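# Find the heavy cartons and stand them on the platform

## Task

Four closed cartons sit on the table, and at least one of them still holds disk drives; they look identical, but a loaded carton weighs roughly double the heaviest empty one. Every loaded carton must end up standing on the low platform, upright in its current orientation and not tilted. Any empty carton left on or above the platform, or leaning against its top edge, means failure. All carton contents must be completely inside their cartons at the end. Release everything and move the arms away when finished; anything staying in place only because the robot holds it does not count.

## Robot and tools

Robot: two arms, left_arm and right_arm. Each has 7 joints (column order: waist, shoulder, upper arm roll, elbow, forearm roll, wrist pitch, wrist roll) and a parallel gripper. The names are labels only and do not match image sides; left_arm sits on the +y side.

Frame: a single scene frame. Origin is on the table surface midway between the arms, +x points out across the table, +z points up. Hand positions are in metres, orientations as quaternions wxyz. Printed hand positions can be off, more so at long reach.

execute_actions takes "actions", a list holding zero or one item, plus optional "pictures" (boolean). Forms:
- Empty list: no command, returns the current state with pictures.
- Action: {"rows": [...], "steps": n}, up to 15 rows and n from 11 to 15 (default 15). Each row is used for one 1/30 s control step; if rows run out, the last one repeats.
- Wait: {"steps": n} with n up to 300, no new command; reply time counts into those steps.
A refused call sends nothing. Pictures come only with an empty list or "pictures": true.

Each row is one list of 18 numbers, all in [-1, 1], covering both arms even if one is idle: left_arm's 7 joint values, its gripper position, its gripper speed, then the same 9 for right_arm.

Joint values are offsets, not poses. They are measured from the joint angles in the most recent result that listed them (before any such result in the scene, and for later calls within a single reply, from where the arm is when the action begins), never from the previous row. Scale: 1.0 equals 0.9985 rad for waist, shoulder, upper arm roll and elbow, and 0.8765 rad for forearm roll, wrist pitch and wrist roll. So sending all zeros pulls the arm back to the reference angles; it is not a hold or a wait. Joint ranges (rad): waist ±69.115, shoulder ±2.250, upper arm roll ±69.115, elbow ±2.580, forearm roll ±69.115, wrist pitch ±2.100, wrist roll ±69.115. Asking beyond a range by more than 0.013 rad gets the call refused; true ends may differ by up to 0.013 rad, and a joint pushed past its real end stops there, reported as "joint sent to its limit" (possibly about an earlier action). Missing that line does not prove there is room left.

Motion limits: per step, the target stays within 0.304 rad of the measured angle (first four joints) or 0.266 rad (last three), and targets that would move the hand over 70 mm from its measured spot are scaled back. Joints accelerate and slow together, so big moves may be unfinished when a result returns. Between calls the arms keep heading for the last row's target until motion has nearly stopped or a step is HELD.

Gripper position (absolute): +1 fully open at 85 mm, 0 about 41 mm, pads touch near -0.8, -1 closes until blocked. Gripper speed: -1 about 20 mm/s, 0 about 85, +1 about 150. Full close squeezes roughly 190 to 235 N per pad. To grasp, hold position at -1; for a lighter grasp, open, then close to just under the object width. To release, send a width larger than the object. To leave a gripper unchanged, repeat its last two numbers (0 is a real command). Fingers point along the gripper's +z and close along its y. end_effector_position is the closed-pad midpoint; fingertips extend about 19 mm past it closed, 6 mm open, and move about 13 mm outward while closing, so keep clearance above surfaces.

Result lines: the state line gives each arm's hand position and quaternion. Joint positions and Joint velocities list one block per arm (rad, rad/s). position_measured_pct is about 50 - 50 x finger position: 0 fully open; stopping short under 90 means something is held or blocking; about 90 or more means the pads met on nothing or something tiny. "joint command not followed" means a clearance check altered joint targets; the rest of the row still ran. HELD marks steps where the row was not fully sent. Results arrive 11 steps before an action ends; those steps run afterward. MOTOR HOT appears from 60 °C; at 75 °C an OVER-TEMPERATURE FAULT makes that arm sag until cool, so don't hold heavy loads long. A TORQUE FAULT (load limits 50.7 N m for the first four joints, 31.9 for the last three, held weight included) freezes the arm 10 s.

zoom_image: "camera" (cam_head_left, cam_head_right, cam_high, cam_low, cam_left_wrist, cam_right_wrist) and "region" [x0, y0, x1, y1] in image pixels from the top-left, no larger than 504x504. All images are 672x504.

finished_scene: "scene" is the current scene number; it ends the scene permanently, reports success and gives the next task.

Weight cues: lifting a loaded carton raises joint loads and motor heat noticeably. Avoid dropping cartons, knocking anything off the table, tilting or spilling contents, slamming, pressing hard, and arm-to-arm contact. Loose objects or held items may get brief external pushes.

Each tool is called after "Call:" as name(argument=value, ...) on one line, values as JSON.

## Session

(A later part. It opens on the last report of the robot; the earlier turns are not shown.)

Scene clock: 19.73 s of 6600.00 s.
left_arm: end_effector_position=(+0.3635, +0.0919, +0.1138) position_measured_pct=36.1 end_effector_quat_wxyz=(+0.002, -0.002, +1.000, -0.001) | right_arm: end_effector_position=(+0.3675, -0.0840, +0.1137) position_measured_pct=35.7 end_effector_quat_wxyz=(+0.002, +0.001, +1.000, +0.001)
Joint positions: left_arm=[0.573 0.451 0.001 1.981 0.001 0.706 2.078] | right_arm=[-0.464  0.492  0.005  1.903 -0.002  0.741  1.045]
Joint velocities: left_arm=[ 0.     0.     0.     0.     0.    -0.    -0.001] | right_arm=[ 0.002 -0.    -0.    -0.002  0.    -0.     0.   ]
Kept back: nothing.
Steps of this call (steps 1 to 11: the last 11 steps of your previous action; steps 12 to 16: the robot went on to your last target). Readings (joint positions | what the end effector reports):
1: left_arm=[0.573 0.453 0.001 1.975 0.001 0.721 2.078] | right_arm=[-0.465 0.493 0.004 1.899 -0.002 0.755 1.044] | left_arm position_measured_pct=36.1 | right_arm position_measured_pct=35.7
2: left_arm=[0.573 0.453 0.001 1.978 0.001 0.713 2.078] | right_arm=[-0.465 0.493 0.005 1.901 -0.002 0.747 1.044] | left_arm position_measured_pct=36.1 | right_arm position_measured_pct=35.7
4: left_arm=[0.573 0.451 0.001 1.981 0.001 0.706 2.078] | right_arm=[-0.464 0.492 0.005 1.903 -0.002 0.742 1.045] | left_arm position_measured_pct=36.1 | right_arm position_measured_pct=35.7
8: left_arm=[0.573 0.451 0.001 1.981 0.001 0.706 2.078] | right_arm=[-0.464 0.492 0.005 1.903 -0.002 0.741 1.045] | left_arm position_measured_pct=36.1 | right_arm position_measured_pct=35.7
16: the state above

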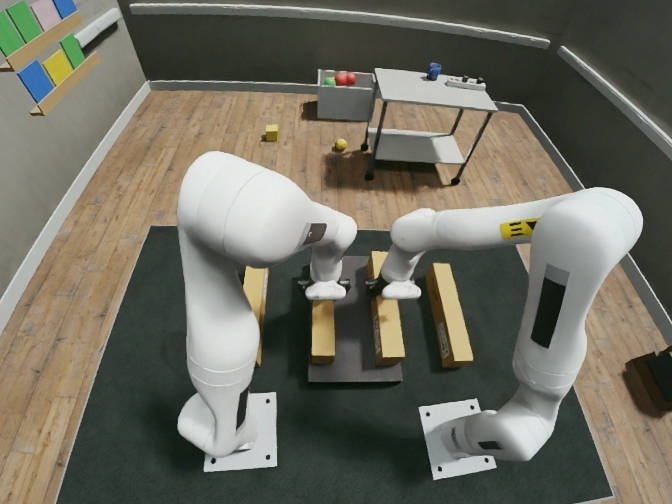

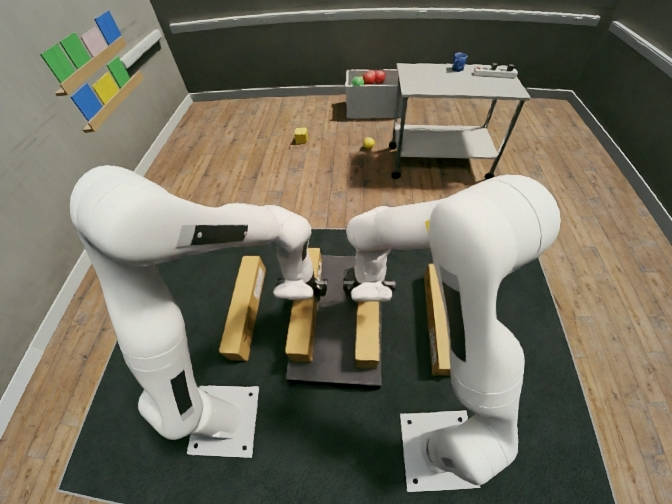

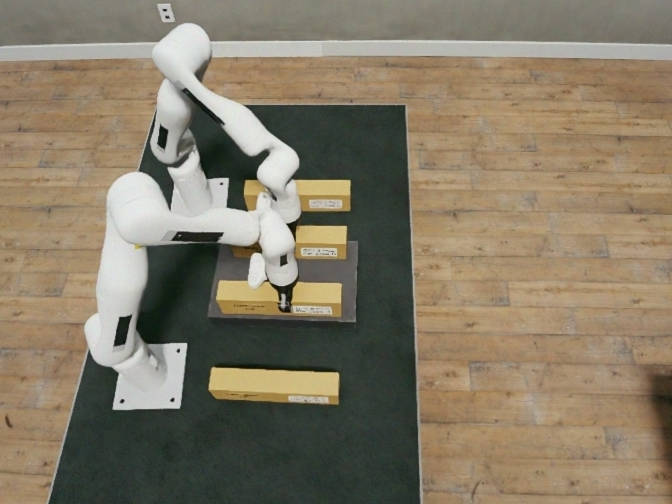

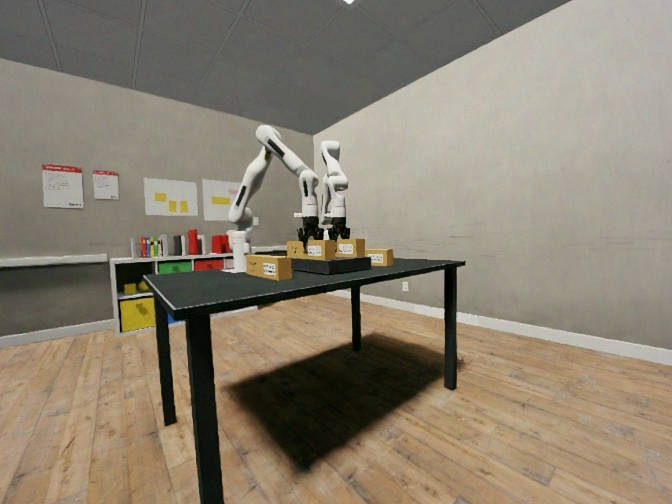

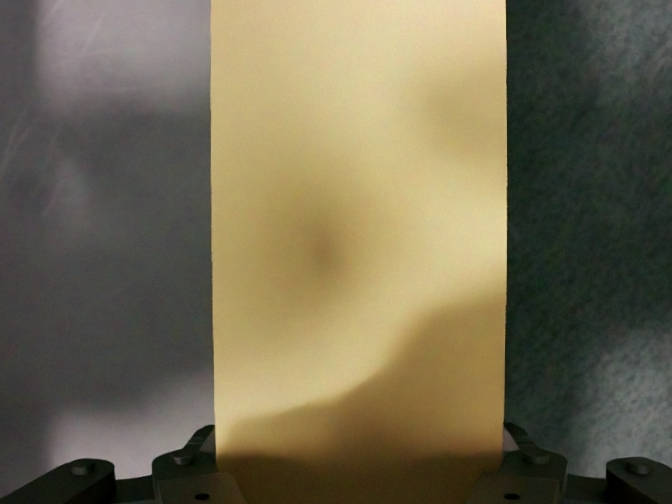

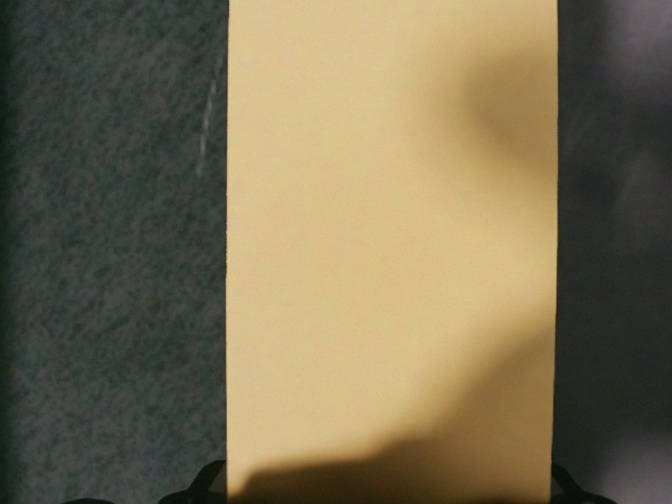

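Call:
execute_actions(actions=[{"rows":[[0,-0.002,0,0,0,0,0,0.7,0,0,-0.002,0,0,0,0,0,0.7,0]],"steps":11}])

Call:
execute_actions(actions=[{"rows":[[0,-0.135,0,-0.08,0,0.245,0,0.7,0,0,-0.13,0,-0.08,0,0.24,0,0.7,0]]}])

Call:
execute_actions(actions=[{"steps":15}])

Call:
execute_actions(actions=[{"rows":[[-0.565,-0.07,0,0.17,0,-0.11,-0.655,0.7,0,0.9,-0.1,0,0,0,0.1,0,0.7,0]]}])

Call:
execute_actions(actions=[{"steps":32}], pictures=true)

Scene clock: 20.23 s of 6600.00 s.
left_arm: end_effector_position=(+0.3635, +0.0919, +0.1138) position_measured_pct=36.1 end_effector_quat_wxyz=(+0.002, -0.002, +1.000, -0.001) | right_arm: end_effector_position=(+0.3675, -0.0840, +0.1137) position_measured_pct=35.7 end_effector_quat_wxyz=(+0.002, +0.001, +1.000, +0.001)
Joint positions: left_arm=[0.573 0.451 0.001 1.981 0.001 0.706 2.078] | right_arm=[-0.464  0.492  0.005  1.903 -0.002  0.741  1.045]
Joint velocities: left_arm=[ 0.    -0.    -0.    -0.     0.001  0.     0.   ] | right_arm=[ 0.002  0.    -0.    -0.001  0.    -0.    -0.   ]
Kept back: the last 11 steps of this action.
Steps of this call (steps 1 to 15: the robot went on to your last target). Readings (joint positions | what the end effector reports):
1: left_arm=[0.573 0.451 0.001 1.981 0.001 0.706 2.078] | right_arm=[-0.464 0.492 0.005 1.903 -0.002 0.741 1.045] | left_arm position_measured_pct=36.1 | right_arm position_measured_pct=35.7
2: left_arm=[0.573 0.451 0.001 1.981 0.001 0.706 2.078] | right_arm=[-0.464 0.492 0.005 1.903 -0.002 0.741 1.045] | left_arm position_measured_pct=36.1 | right_arm position_measured_pct=35.7
4: left_arm=[0.573 0.451 0.001 1.981 0.001 0.706 2.078] | right_arm=[-0.464 0.492 0.005 1.903 -0.002 0.741 1.045] | left_arm position_measured_pct=36.1 | right_arm position_measured_pct=35.7
8: left_arm=[0.573 0.451 0.001 1.981 0.001 0.706 2.078] | right_arm=[-0.464 0.492 0.005 1.903 -0.002 0.741 1.045] | left_arm position_measured_pct=36.1 | right_arm position_measured_pct=35.7
15: the state above

Scene clock: 20.73 s of 6600.00 s.
left_arm: end_effector_position=(+0.3642, +0.0915, +0.1334) position_measured_pct=15.1 end_effector_quat_wxyz=(+0.005, -0.002, +1.000, -0.003) | right_arm: end_effector_position=(+0.3679, -0.0836, +0.1344) position_measured_pct=15.1 end_effector_quat_wxyz=(+0.005, +0.001, +1.000, +0.003)
Joint positions: left_arm=[0.573 0.411 0.001 1.962 0.001 0.758 2.078] | right_arm=[-0.464  0.452  0.005  1.884 -0.002  0.794  1.045]
Joint velocities: left_arm=[-0.001 -0.608  0.001 -0.341  0.001  0.9   -0.001] | right_arm=[-0.001 -0.604 -0.    -0.353 -0.     0.915 -0.   ]
Steps of this call (steps 1 to 11: the last 11 steps of your previous action; steps 12 to 15: the first 4 steps of this action, its rows measured from where the robot was after step 11). Readings (joint positions | what the end effector reports):
11: left_arm=[0.573 0.449 0.001 1.981 0.001 0.706 2.078] | right_arm=[-0.464 0.490 0.005 1.903 -0.002 0.741 1.045] | left_arm position_measured_pct=15.9 | right_arm position_measured_pct=15.5
12: left_arm=[0.573 0.448 0.001 1.980 0.001 0.707 2.078] | right_arm=[-0.464 0.488 0.005 1.903 -0.002 0.743 1.045] | left_arm position_measured_pct=15.5 | right_arm position_measured_pct=15.1
13: left_arm=[0.573 0.441 0.001 1.978 0.001 0.715 2.078] | right_arm=[-0.464 0.482 0.005 1.900 -0.002 0.751 1.045] | left_arm position_measured_pct=15.1 | right_arm position_measured_pct=15.1
15: the state above

Scene clock: 21.23 s of 6600.00 s.
left_arm: end_effector_position=(+0.3579, +0.0949, +0.1846) position_measured_pct=15.1 end_effector_quat_wxyz=(+0.002, -0.002, +1.000, -0.002) | right_arm: end_effector_position=(+0.3619, -0.0870, +0.1864) position_measured_pct=15.1 end_effector_quat_wxyz=(+0.003, +0.001, +1.000, +0.001)
Joint positions: left_arm=[0.573 0.315 0.001 1.901 0.001 0.92  2.078] | right_arm=[-0.464  0.36   0.005  1.824 -0.002  0.952  1.045]
Joint velocities: left_arm=[-0.    -0.006  0.001 -0.    -0.001 -0.    -0.   ] | right_arm=[ 0.001 -0.005 -0.    -0.001 -0.    -0.001  0.   ]
Kept back: nothing.
Steps of this call (steps 1 to 11: the last 11 steps of your previous action; steps 12 to 15: the robot went on to your last target). Readings (joint positions | what the end effector reports):
1: left_arm=[0.573 0.388 0.001 1.949 0.001 0.792 2.078] | right_arm=[-0.464 0.430 0.005 1.870 -0.002 0.829 1.045] | left_arm position_measured_pct=15.1 | right_arm position_measured_pct=15.1
2: left_arm=[0.573 0.365 0.001 1.934 0.001 0.831 2.078] | right_arm=[-0.464 0.407 0.005 1.855 -0.002 0.867 1.045] | left_arm position_measured_pct=15.1 | right_arm position_measured_pct=15.1
4: left_arm=[0.573 0.332 0.001 1.911 0.001 0.891 2.078] | right_arm=[-0.464 0.376 0.005 1.833 -0.002 0.926 1.045] | left_arm position_measured_pct=15.1 | right_arm position_measured_pct=15.1
8: left_arm=[0.573 0.319 0.001 1.901 0.001 0.920 2.078] | right_arm=[-0.464 0.364 0.005 1.824 -0.002 0.951 1.045] | left_arm position_measured_pct=15.1 | right_arm position_measured_pct=15.1
15: the state above

Scene clock: 21.37 s of 6600.00 s.
left_arm: end_effector_position=(+0.3608, +0.1091, +0.1836) position_measured_pct=15.1 end_effector_quat_wxyz=(+0.003, -0.007, +1.000, -0.003) | right_arm: end_effector_position=(+0.3666, -0.1010, +0.1914) position_measured_pct=15.1 end_effector_quat_wxyz=(+0.004, +0.020, +1.000, +0.003)
Joint positions: left_arm=[0.534 0.305 0.003 1.92  0.001 0.91  2.049] | right_arm=[-0.425  0.348  0.002  1.824 -0.003  0.961  1.045]
Joint velocities: left_arm=[-0.615 -0.141  0.002  0.315  0.001 -0.179 -0.494] | right_arm=[ 0.61  -0.196 -0.005 -0.001 -0.     0.16   0.   ]
Steps of this call (steps 1 to 4: the first 4 steps of this action). Readings (joint positions | what the end effector reports):
1: left_arm=[0.572 0.314 0.001 1.902 0.001 0.920 2.077] | right_arm=[-0.463 0.360 0.004 1.824 -0.002 0.952 1.045] | left_arm position_measured_pct=15.1 | right_arm position_measured_pct=15.1
2: left_arm=[0.564 0.312 0.002 1.905 0.001 0.918 2.073] | right_arm=[-0.456 0.358 0.003 1.824 -0.002 0.953 1.045] | left_arm position_measured_pct=15.1 | right_arm position_measured_pct=15.1
4: the state above

Scene clock: 22.43 s of 6600.00 s.
left_arm: end_effector_position=(+0.3691, +0.2969, +0.1686) position_measured_pct=15.1 end_effector_quat_wxyz=(+0.001, +0.003, +1.000, -0.000) | right_arm: end_effector_position=(+0.3500, -0.4329, +0.2257) position_measured_pct=15.1 end_effector_quat_wxyz=(+0.009, +0.433, +0.901, +0.001)
Joint positions: left_arm=[0.009 0.245 0.001 2.071 0.001 0.824 1.503] | right_arm=[ 0.43   0.261  0.005  1.824 -0.002  1.039  1.045]
Joint velocities: left_arm=[-0.002 -0.    -0.001 -0.001  0.001  0.     0.001] | right_arm=[ 0.039 -0.001 -0.004  0.    -0.     0.    -0.   ]
Kept back: nothing.
Steps of this call (steps 1 to 11: the last 11 steps of your previous action; steps 12 to 32: the robot went on to your last target). Readings (joint positions | what the end effector reports):
1: left_arm=[0.511 0.300 0.003 1.932 0.001 0.903 2.030] | right_arm=[-0.402 0.340 0.002 1.824 -0.003 0.967 1.045] | left_arm position_measured_pct=15.1 | right_arm position_measured_pct=15.1
2: left_arm=[0.482 0.294 0.003 1.946 0.001 0.894 2.006] | right_arm=[-0.374 0.332 0.002 1.823 -0.003 0.975 1.045] | left_arm position_measured_pct=15.1 | right_arm position_measured_pct=15.1
4: left_arm=[0.412 0.282 0.002 1.976 0.001 0.877 1.947] | right_arm=[-0.308 0.316 0.003 1.823 -0.002 0.989 1.045] | left_arm position_measured_pct=15.1 | right_arm position_measured_pct=15.1
8: left_arm=[0.268 0.266 0.001 2.019 0.001 0.853 1.821] | right_arm=[-0.174 0.294 0.004 1.823 -0.002 1.010 1.045] | left_arm position_measured_pct=15.1 | right_arm position_measured_pct=15.1
32: the state above

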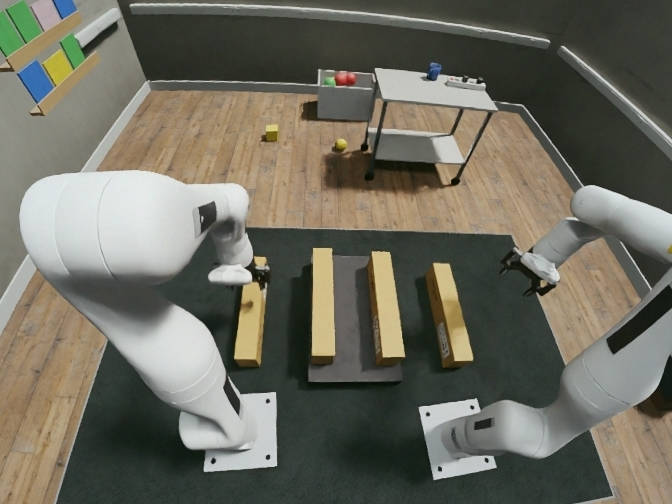

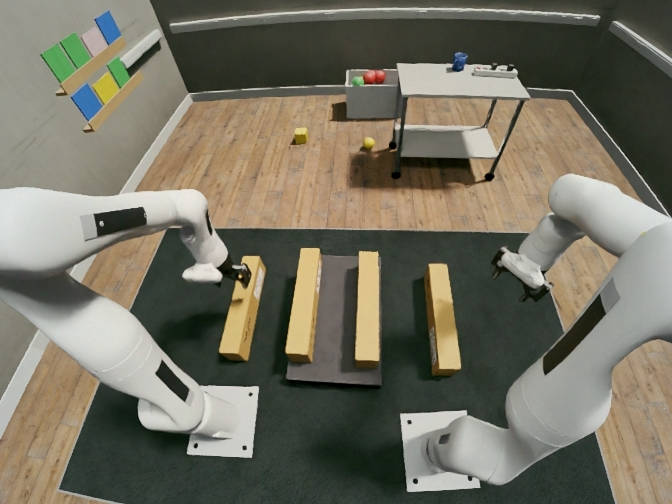

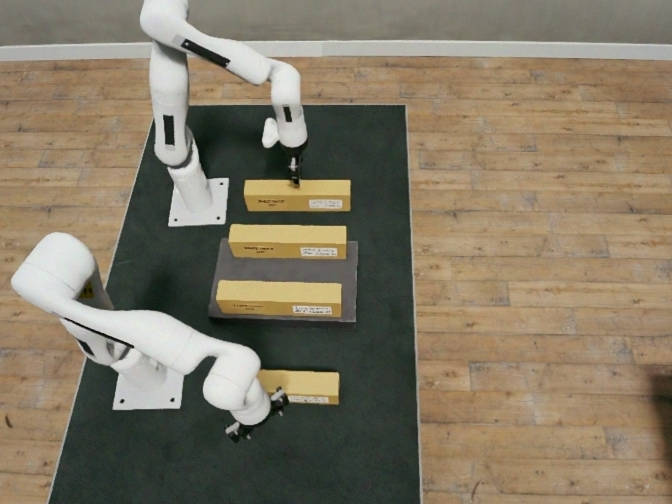

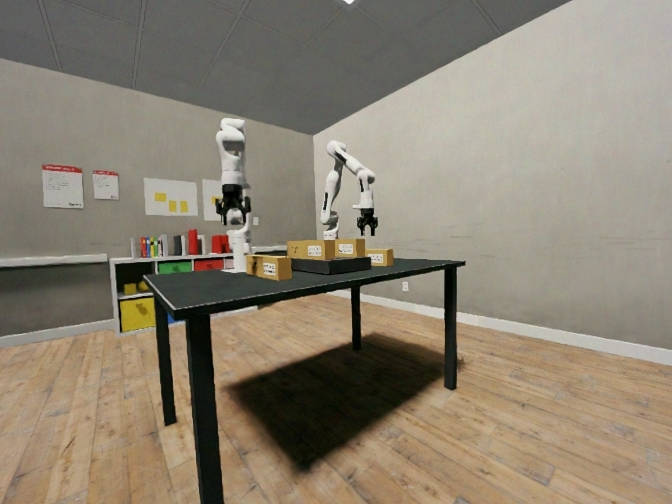

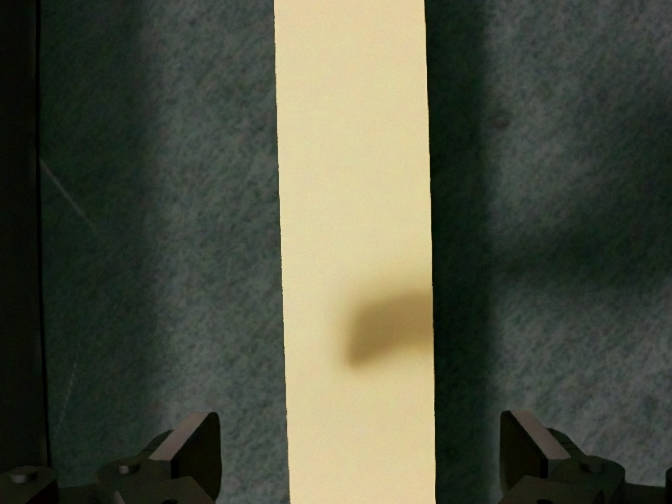

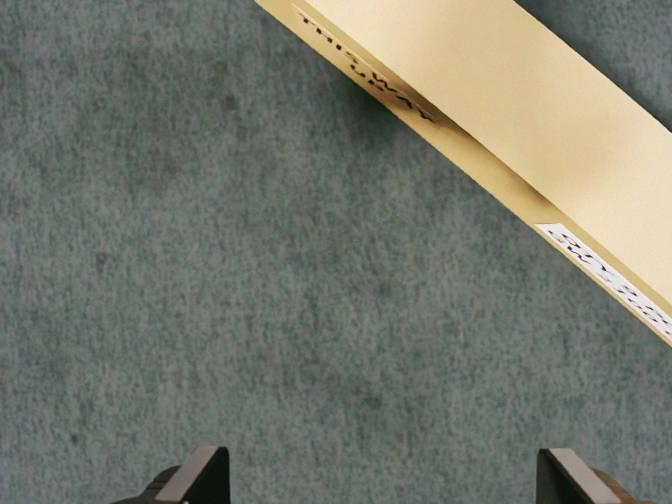

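Call:
execute_actions(actions=[{"rows":[[0,0.262,0,0.15,0,-0.468,0,0.7,0,0,0,0,0,0,0,0,0.7,0]]}])

Call:
execute_actions(actions=[{"steps":22}])

Call:
execute_actions(actions=[{"rows":[[0,0,0,0,0,0,0,-1,0,0,0,0,0,0,0,0,0.7,0]],"steps":13}])

Call:
execute_actions(actions=[{"rows":[[0,-0.359,0,-0.24,0,0.669,0,-1,0,0,0,0,0,0,0,0,0.7,0]]}])

Call:
execute_actions(actions=[{"steps":28}])

Call:
execute_actions(actions=[{"rows":[[0.731,0.226,0,-0.337,0,0.112,0.844,-1,0,0,0,0,0,0,0,0,0.7,0]]}])

Call:
execute_actions(actions=[{"steps":40}], pictures=true)

Scene clock: 23.37 s of 6600.00 s.
left_arm: end_effector_position=(+0.3650, +0.2967, +0.1516) position_measured_pct=15.1 end_effector_quat_wxyz=(-0.011, +0.003, +1.000, -0.001) | right_arm: end_effector_position=(+0.3500, -0.4329, +0.2257) position_measured_pct=15.1 end_effector_quat_wxyz=(+0.009, +0.433, +0.901, +0.001)
Joint positions: left_arm=[0.009 0.283 0.001 2.089 0.001 0.791 1.503] | right_arm=[ 0.43   0.261  0.005  1.824 -0.002  1.039  1.045]
Joint velocities: left_arm=[ 0.001  0.612  0.001  0.323 -0.001 -0.582  0.   ] | right_arm=[0.    0.    0.002 0.001 0.002 0.    0.   ]
Steps of this call (steps 1 to 15: the robot went on to your last target; steps 16 to 24: nothing new was sent; steps 25 to 28: the first 4 steps of this action). Readings (joint positions | what the end effector reports):
25: left_arm=[0.009 0.246 0.001 2.071 0.001 0.823 1.503] | right_arm=[0.433 0.261 0.005 1.824 -0.002 1.039 1.045] | left_arm position_measured_pct=15.1 | right_arm position_measured_pct=15.1
26: left_arm=[0.009 0.253 0.001 2.074 0.001 0.818 1.503] | right_arm=[0.431 0.261 0.005 1.824 -0.002 1.039 1.045] | left_arm position_measured_pct=15.1 | right_arm position_measured_pct=15.1
28: the state above

Scene clock: 24.10 s of 6600.00 s.
left_arm: end_effector_position=(+0.3664, +0.2967, +0.0539) position_measured_pct=15.1 end_effector_quat_wxyz=(+0.001, +0.003, +1.000, -0.000) | right_arm: end_effector_position=(+0.3500, -0.4329, +0.2257) position_measured_pct=15.1 end_effector_quat_wxyz=(+0.009, +0.433, +0.901, +0.001)
Joint positions: left_arm=[0.009 0.506 0.001 2.221 0.001 0.414 1.503] | right_arm=[ 0.43   0.261  0.005  1.824 -0.002  1.039  1.045]
Joint velocities: left_arm=[ 0.     0.003 -0.001 -0.001  0.    -0.001 -0.001] | right_arm=[-0.001  0.     0.     0.001 -0.    -0.    -0.   ]
Kept back: nothing.
Steps of this call (steps 1 to 11: the last 11 steps of your previous action; steps 12 to 22: the robot went on to your last target). Readings (joint positions | what the end effector reports):
1: left_arm=[0.009 0.307 0.001 2.102 0.001 0.768 1.503] | right_arm=[0.430 0.261 0.005 1.824 -0.002 1.039 1.045] | left_arm position_measured_pct=15.1 | right_arm position_measured_pct=15.1
2: left_arm=[0.009 0.335 0.001 2.117 0.001 0.739 1.503] | right_arm=[0.430 0.261 0.005 1.824 -0.002 1.039 1.045] | left_arm position_measured_pct=15.1 | right_arm position_measured_pct=15.1
4: left_arm=[0.009 0.388 0.001 2.150 0.001 0.664 1.503] | right_arm=[0.430 0.261 0.005 1.824 -0.002 1.039 1.045] | left_arm position_measured_pct=15.1 | right_arm position_measured_pct=15.1
8: left_arm=[0.009 0.465 0.001 2.197 0.001 0.503 1.503] | right_arm=[0.430 0.261 0.005 1.824 -0.002 1.039 1.045] | left_arm position_measured_pct=15.1 | right_arm position_measured_pct=15.1
22: the state above

Scene clock: 24.17 s of 6600.00 s.
left_arm: end_effector_position=(+0.3665, +0.2967, +0.0539) position_measured_pct=15.5 end_effector_quat_wxyz=(+0.001, +0.003, +1.000, -0.000) | right_arm: end_effector_position=(+0.3500, -0.4329, +0.2257) position_measured_pct=15.1 end_effector_quat_wxyz=(+0.009, +0.433, +0.901, +0.001)
Joint positions: left_arm=[0.009 0.506 0.001 2.221 0.001 0.414 1.503] | right_arm=[ 0.43   0.261  0.005  1.824 -0.002  1.039  1.045]
Joint velocities: left_arm=[ 0.    -0.001 -0.001 -0.001 -0.001 -0.001 -0.001] | right_arm=[-0.001 -0.     0.     0.    -0.     0.001  0.   ]
Steps of this call (steps 1 to 2: the first 2 steps of this action). Readings (joint positions | what the end effector reports):
1: left_arm=[0.009 0.506 0.001 2.221 0.001 0.414 1.503] | right_arm=[0.430 0.261 0.005 1.824 -0.002 1.039 1.045] | left_arm position_measured_pct=15.1 | right_arm position_measured_pct=15.1
2: the state above

Scene clock: 24.67 s of 6600.00 s.
left_arm: end_effector_position=(+0.3751, +0.2973, +0.0674) position_measured_pct=36.1 end_effector_quat_wxyz=(+0.010, +0.003, +1.000, +0.000) | right_arm: end_effector_position=(+0.3500, -0.4329, +0.2257) position_measured_pct=15.1 end_effector_quat_wxyz=(+0.009, +0.433, +0.901, +0.001)
Joint positions: left_arm=[0.009 0.473 0.001 2.201 0.001 0.446 1.504] | right_arm=[ 0.43   0.261  0.005  1.824 -0.002  1.039  1.045]
Joint velocities: left_arm=[ 0.001 -0.554 -0.    -0.387  0.     0.519  0.002] | right_arm=[-0.003  0.    -0.    -0.001  0.     0.     0.   ]
Steps of this call (steps 1 to 11: the last 11 steps of your previous action; steps 12 to 15: the first 4 steps of this action, its rows measured from where the robot was after step 11). Readings (joint positions | what the end effector reports):
11: left_arm=[0.009 0.504 0.001 2.221 0.001 0.415 1.504] | right_arm=[0.430 0.261 0.005 1.824 -0.002 1.039 1.045] | left_arm position_measured_pct=36.1 | right_arm position_measured_pct=15.1
12: left_arm=[0.009 0.503 0.001 2.220 0.001 0.415 1.504] | right_arm=[0.430 0.261 0.005 1.824 -0.002 1.039 1.045] | left_arm position_measured_pct=36.1 | right_arm position_measured_pct=15.1
13: left_arm=[0.009 0.499 0.001 2.218 0.001 0.420 1.504] | right_arm=[0.430 0.261 0.005 1.824 -0.002 1.039 1.045] | left_arm position_measured_pct=36.1 | right_arm position_measured_pct=15.1
15: the state above

Scene clock: 25.60 s of 6600.00 s.
left_arm: end_effector_position=(+0.3642, +0.2964, +0.2195) position_measured_pct=36.1 end_effector_quat_wxyz=(-0.000, +0.003, +1.000, -0.001) | right_arm: end_effector_position=(+0.3500, -0.4329, +0.2257) position_measured_pct=15.1 end_effector_quat_wxyz=(+0.009, +0.433, +0.901, +0.001)
Joint positions: left_arm=[0.009 0.154 0.001 1.988 0.001 1.001 1.504] | right_arm=[ 0.43   0.261  0.005  1.824 -0.002  1.039  1.045]
Joint velocities: left_arm=[-0.    -0.002 -0.001  0.002  0.002  0.001  0.   ] | right_arm=[-0.001 -0.     0.    -0.    -0.    -0.     0.   ]
Kept back: nothing.
Steps of this call (steps 1 to 11: the last 11 steps of your previous action; steps 12 to 28: the robot went on to your last target). Readings (joint positions | what the end effector reports):
1: left_arm=[0.009 0.452 0.001 2.186 0.001 0.466 1.504] | right_arm=[0.430 0.261 0.005 1.824 -0.002 1.039 1.045] | left_arm position_measured_pct=36.1 | right_arm position_measured_pct=15.1
2: left_arm=[0.009 0.426 0.001 2.168 0.001 0.489 1.504] | right_arm=[0.430 0.261 0.005 1.824 -0.002 1.039 1.045] | left_arm position_measured_pct=36.1 | right_arm position_measured_pct=15.1
4: left_arm=[0.009 0.372 0.001 2.130 0.001 0.538 1.504] | right_arm=[0.430 0.261 0.005 1.824 -0.002 1.039 1.045] | left_arm position_measured_pct=36.1 | right_arm position_measured_pct=15.1
8: left_arm=[0.009 0.267 0.000 2.057 0.001 0.681 1.504] | right_arm=[0.430 0.261 0.005 1.824 -0.002 1.039 1.045] | left_arm position_measured_pct=36.1 | right_arm position_measured_pct=15.1
28: the state above

Scene clock: 25.73 s of 6600.00 s.
left_arm: end_effector_position=(+0.3724, +0.2857, +0.2171) position_measured_pct=36.1 end_effector_quat_wxyz=(-0.007, +0.008, +1.000, +0.001) | right_arm: end_effector_position=(+0.3500, -0.4329, +0.2257) position_measured_pct=15.1 end_effector_quat_wxyz=(+0.009, +0.433, +0.901, +0.001)
Joint positions: left_arm=[ 0.048  0.185 -0.003  1.957 -0.002  1.014  1.532] | right_arm=[ 0.43   0.261  0.005  1.824 -0.002  1.039  1.045]
Joint velocities: left_arm=[ 0.607  0.488 -0.014 -0.534 -0.008  0.189  0.493] | right_arm=[ 0.     0.    -0.     0.001  0.    -0.    -0.   ]
Steps of this call (steps 1 to 4: the first 4 steps of this action). Readings (joint positions | what the end effector reports):
1: left_arm=[0.011 0.155 0.000 1.987 0.001 1.002 1.504] | right_arm=[0.430 0.261 0.005 1.824 -0.002 1.039 1.045] | left_arm position_measured_pct=36.1 | right_arm position_measured_pct=15.1
2: left_arm=[0.018 0.161 -0.001 1.982 -0.001 1.004 1.509] | right_arm=[0.430 0.261 0.005 1.824 -0.002 1.039 1.045] | left_arm position_measured_pct=36.1 | right_arm position_measured_pct=15.1
4: the state above

Scene clock: 27.07 s of 6600.00 s.
left_arm: end_effector_position=(+0.3620, +0.0105, +0.2182) position_measured_pct=36.1 end_effector_quat_wxyz=(-0.002, -0.002, +1.000, +0.001) | right_arm: end_effector_position=(+0.3500, -0.4329, +0.2257) position_measured_pct=15.1 end_effector_quat_wxyz=(+0.009, +0.433, +0.901, +0.001)
Joint positions: left_arm=[0.739 0.39  0.001 1.658 0.001 1.099 2.244] | right_arm=[ 0.43   0.261  0.005  1.824 -0.002  1.039  1.045]
Joint velocities: left_arm=[ 0.001  0.001  0.001 -0.001 -0.001  0.001  0.   ] | right_arm=[ 0.001 -0.001  0.    -0.001 -0.    -0.    -0.   ]
Kept back: nothing.
Steps of this call (steps 1 to 11: the last 11 steps of your previous action; steps 12 to 40: the robot went on to your last target). Readings (joint positions | what the end effector reports):
1: left_arm=[0.071 0.204 -0.003 1.936 -0.002 1.021 1.551] | right_arm=[0.430 0.261 0.005 1.824 -0.002 1.039 1.045] | left_arm position_measured_pct=36.1 | right_arm position_measured_pct=15.1
2: left_arm=[0.100 0.225 -0.003 1.910 -0.002 1.029 1.575] | right_arm=[0.430 0.261 0.005 1.824 -0.002 1.039 1.045] | left_arm position_measured_pct=36.1 | right_arm position_measured_pct=15.1
4: left_arm=[0.160 0.260 -0.002 1.859 -0.001 1.042 1.628] | right_arm=[0.430 0.261 0.005 1.824 -0.002 1.039 1.045] | left_arm position_measured_pct=36.1 | right_arm position_measured_pct=15.1
8: left_arm=[0.286 0.312 -0.002 1.780 -0.001 1.062 1.739] | right_arm=[0.430 0.261 0.005 1.824 -0.002 1.039 1.045] | left_arm position_measured_pct=36.1 | right_arm position_measured_pct=15.1
40: the state above

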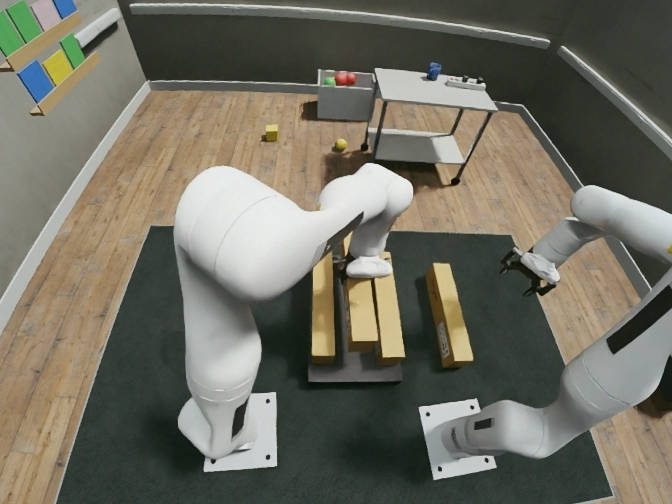

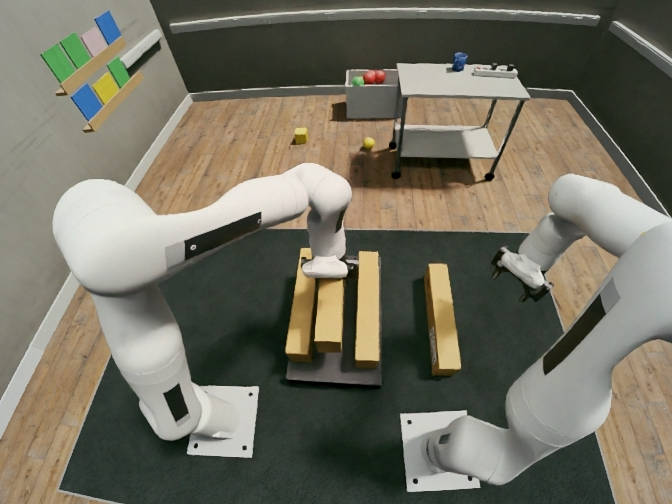

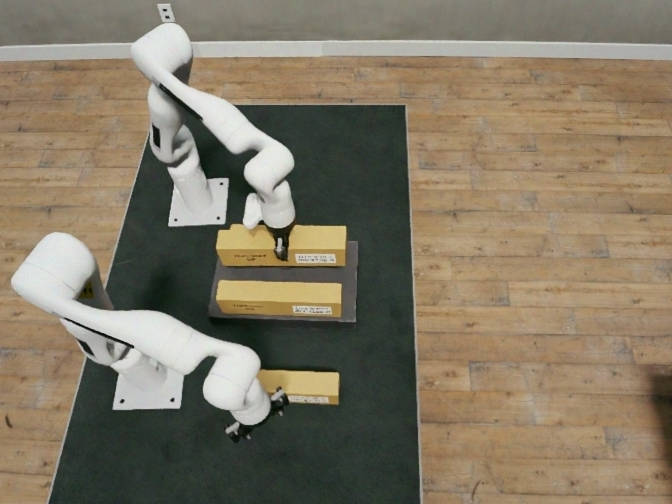

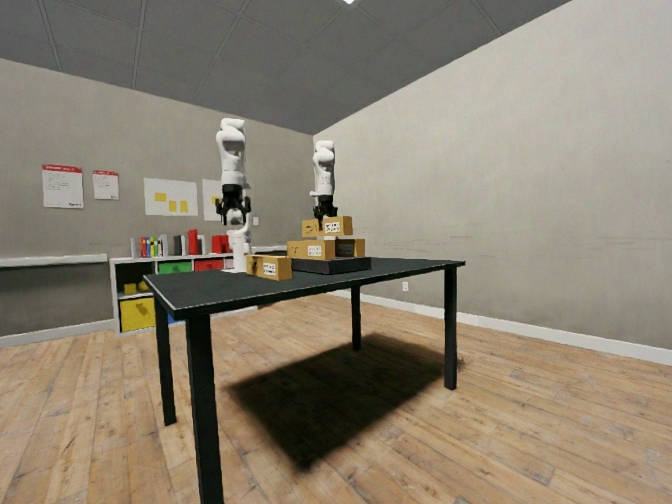

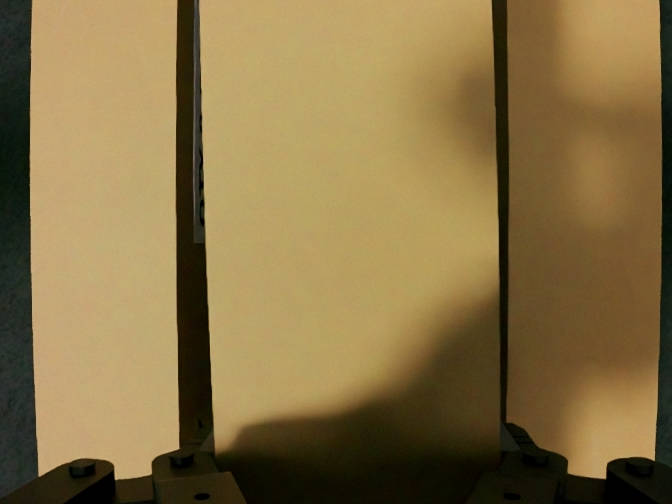

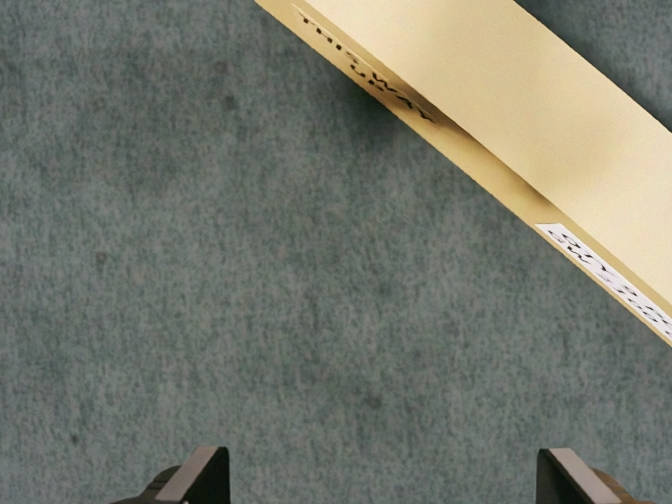

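Call:
execute_actions(actions=[{"rows":[[0.015,0.134,0,0.135,0,-0.329,0.017,-1,0,0,0,0,0,0,0,0,0.7,0]]}])

Call:
execute_actions(actions=[{"steps":20}])

Call:
execute_actions(actions=[{"rows":[[0,0.008,0,0,0,-0.015,0,-1,0,0,0,0,0,0,0,0,0.7,0]]}])

Call:
execute_actions(actions=[{"steps":12}])

Scene clock: 27.57 s of 6600.00 s.
left_arm: end_effector_position=(+0.3626, +0.0082, +0.1949) position_measured_pct=36.1 end_effector_quat_wxyz=(-0.004, -0.002, +1.000, +0.003) | right_arm: end_effector_position=(+0.3500, -0.4329, +0.2257) position_measured_pct=15.1 end_effector_quat_wxyz=(+0.009, +0.433, +0.901, +0.001)
Joint positions: left_arm=[0.743 0.425 0.    1.687 0.001 1.04  2.247] | right_arm=[ 0.43   0.261  0.005  1.824 -0.002  1.039  1.045]
Joint velocities: left_arm=[ 0.058  0.555 -0.003  0.522 -0.002 -1.045  0.056] | right_arm=[ 0.002  0.    -0.    -0.001 -0.     0.     0.   ]
Steps of this call (steps 1 to 11: the robot went on to your last target; steps 12 to 15: the first 4 steps of this action). Readings (joint positions | what the end effector reports):
12: left_arm=[0.739 0.391 0.001 1.659 0.001 1.097 2.244] | right_arm=[0.430 0.261 0.005 1.824 -0.002 1.039 1.045] | left_arm position_measured_pct=36.1 | right_arm position_measured_pct=15.1
13: left_arm=[0.740 0.397 0.000 1.663 0.001 1.089 2.244] | right_arm=[0.430 0.261 0.005 1.824 -0.002 1.039 1.045] | left_arm position_measured_pct=36.1 | right_arm position_measured_pct=15.1
15: the state above

Scene clock: 28.23 s of 6600.00 s.
left_arm: end_effector_position=(+0.3605, +0.0035, +0.1185) position_measured_pct=36.1 end_effector_quat_wxyz=(-0.001, -0.002, +1.000, +0.000) | right_arm: end_effector_position=(+0.3500, -0.4329, +0.2257) position_measured_pct=15.1 end_effector_quat_wxyz=(+0.009, +0.433, +0.901, +0.001)
Joint positions: left_arm=[0.754 0.535 0.    1.799 0.001 0.81  2.258] | right_arm=[ 0.43   0.261  0.005  1.824 -0.002  1.039  1.045]
Joint velocities: left_arm=[ 0.     0.001 -0.001  0.    -0.001  0.    -0.001] | right_arm=[-0.001  0.    -0.     0.001  0.    -0.001 -0.   ]
Kept back: nothing.
Steps of this call (steps 1 to 11: the last 11 steps of your previous action; steps 12 to 20: the robot went on to your last target). Readings (joint positions | what the end effector reports):
1: left_arm=[0.745 0.444 0.000 1.706 0.001 1.002 2.249] | right_arm=[0.430 0.261 0.005 1.824 -0.002 1.039 1.045] | left_arm position_measured_pct=36.1 | right_arm position_measured_pct=15.1
2: left_arm=[0.747 0.463 0.000 1.726 0.001 0.962 2.251] | right_arm=[0.430 0.261 0.005 1.824 -0.002 1.039 1.045] | left_arm position_measured_pct=36.1 | right_arm position_measured_pct=15.1
4: left_arm=[0.751 0.501 0.000 1.765 0.001 0.882 2.255] | right_arm=[0.430 0.261 0.005 1.824 -0.002 1.039 1.045] | left_arm position_measured_pct=36.1 | right_arm position_measured_pct=15.1
8: left_arm=[0.754 0.532 0.001 1.800 0.001 0.812 2.258] | right_arm=[0.430 0.261 0.005 1.824 -0.002 1.039 1.045] | left_arm position_measured_pct=36.1 | right_arm position_measured_pct=15.1
20: the state above

Scene clock: 28.37 s of 6600.00 s.
left_arm: end_effector_position=(+0.3609, +0.0030, +0.1147) position_measured_pct=36.1 end_effector_quat_wxyz=(-0.001, -0.002, +1.000, +0.001) | right_arm: end_effector_position=(+0.3500, -0.4329, +0.2257) position_measured_pct=15.1 end_effector_quat_wxyz=(+0.009, +0.433, +0.901, +0.001)
Joint positions: left_arm=[0.754 0.542 0.001 1.8   0.001 0.802 2.259] | right_arm=[ 0.43   0.261  0.005  1.824 -0.002  1.039  1.045]
Joint velocities: left_arm=[-0.    -0.009 -0.002  0.014 -0.002 -0.084 -0.002] | right_arm=[-0.001  0.    -0.     0.001  0.     0.     0.   ]
Steps of this call (steps 1 to 4: the first 4 steps of this action). Readings (joint positions | what the end effector reports):
1: left_arm=[0.754 0.536 0.000 1.799 0.001 0.810 2.258] | right_arm=[0.430 0.261 0.005 1.824 -0.002 1.039 1.045] | left_arm position_measured_pct=36.1 | right_arm position_measured_pct=15.1
2: left_arm=[0.754 0.542 0.000 1.799 0.001 0.806 2.258] | right_arm=[0.430 0.261 0.005 1.824 -0.002 1.039 1.045] | left_arm position_measured_pct=36.1 | right_arm position_measured_pct=15.1
4: the state above

Scene clock: 28.77 s of 6600.00 s.
left_arm: end_effector_position=(+0.3609, +0.0030, +0.1145) position_measured_pct=36.1 end_effector_quat_wxyz=(-0.001, -0.002, +1.000, +0.000) | right_arm: end_effector_position=(+0.3500, -0.4329, +0.2257) position_measured_pct=15.1 end_effector_quat_wxyz=(+0.009, +0.433, +0.901, +0.001)
Joint positions: left_arm=[0.754 0.542 0.    1.801 0.001 0.8   2.258] | right_arm=[ 0.43   0.261  0.005  1.824 -0.002  1.039  1.045]
Joint velocities: left_arm=[ 0.    -0.     0.001  0.     0.002  0.002  0.001] | right_arm=[-0.001  0.     0.    -0.001 -0.     0.    -0.   ]
Kept back: nothing.
Steps of this call (steps 1 to 11: the last 11 steps of your previous action; step 12: the robot went on to your last target). Readings (joint positions | what the end effector reports):
1: left_arm=[0.754 0.542 0.000 1.801 0.001 0.800 2.259] | right_arm=[0.430 0.261 0.005 1.824 -0.002 1.039 1.045] | left_arm position_measured_pct=36.1 | right_arm position_measured_pct=15.1
2: left_arm=[0.754 0.542 0.000 1.801 0.001 0.800 2.258] | right_arm=[0.430 0.261 0.005 1.824 -0.002 1.039 1.045] | left_arm position_measured_pct=36.1 | right_arm position_measured_pct=15.1
4: left_arm=[0.754 0.542 0.000 1.801 0.001 0.800 2.258] | right_arm=[0.430 0.261 0.005 1.824 -0.002 1.039 1.045] | left_arm position_measured_pct=36.1 | right_arm position_measured_pct=15.1
8: left_arm=[0.754 0.542 0.000 1.801 0.001 0.800 2.258] | right_arm=[0.430 0.261 0.005 1.824 -0.002 1.039 1.045] | left_arm position_measured_pct=36.1 | right_arm position_measured_pct=15.1
12: the state above


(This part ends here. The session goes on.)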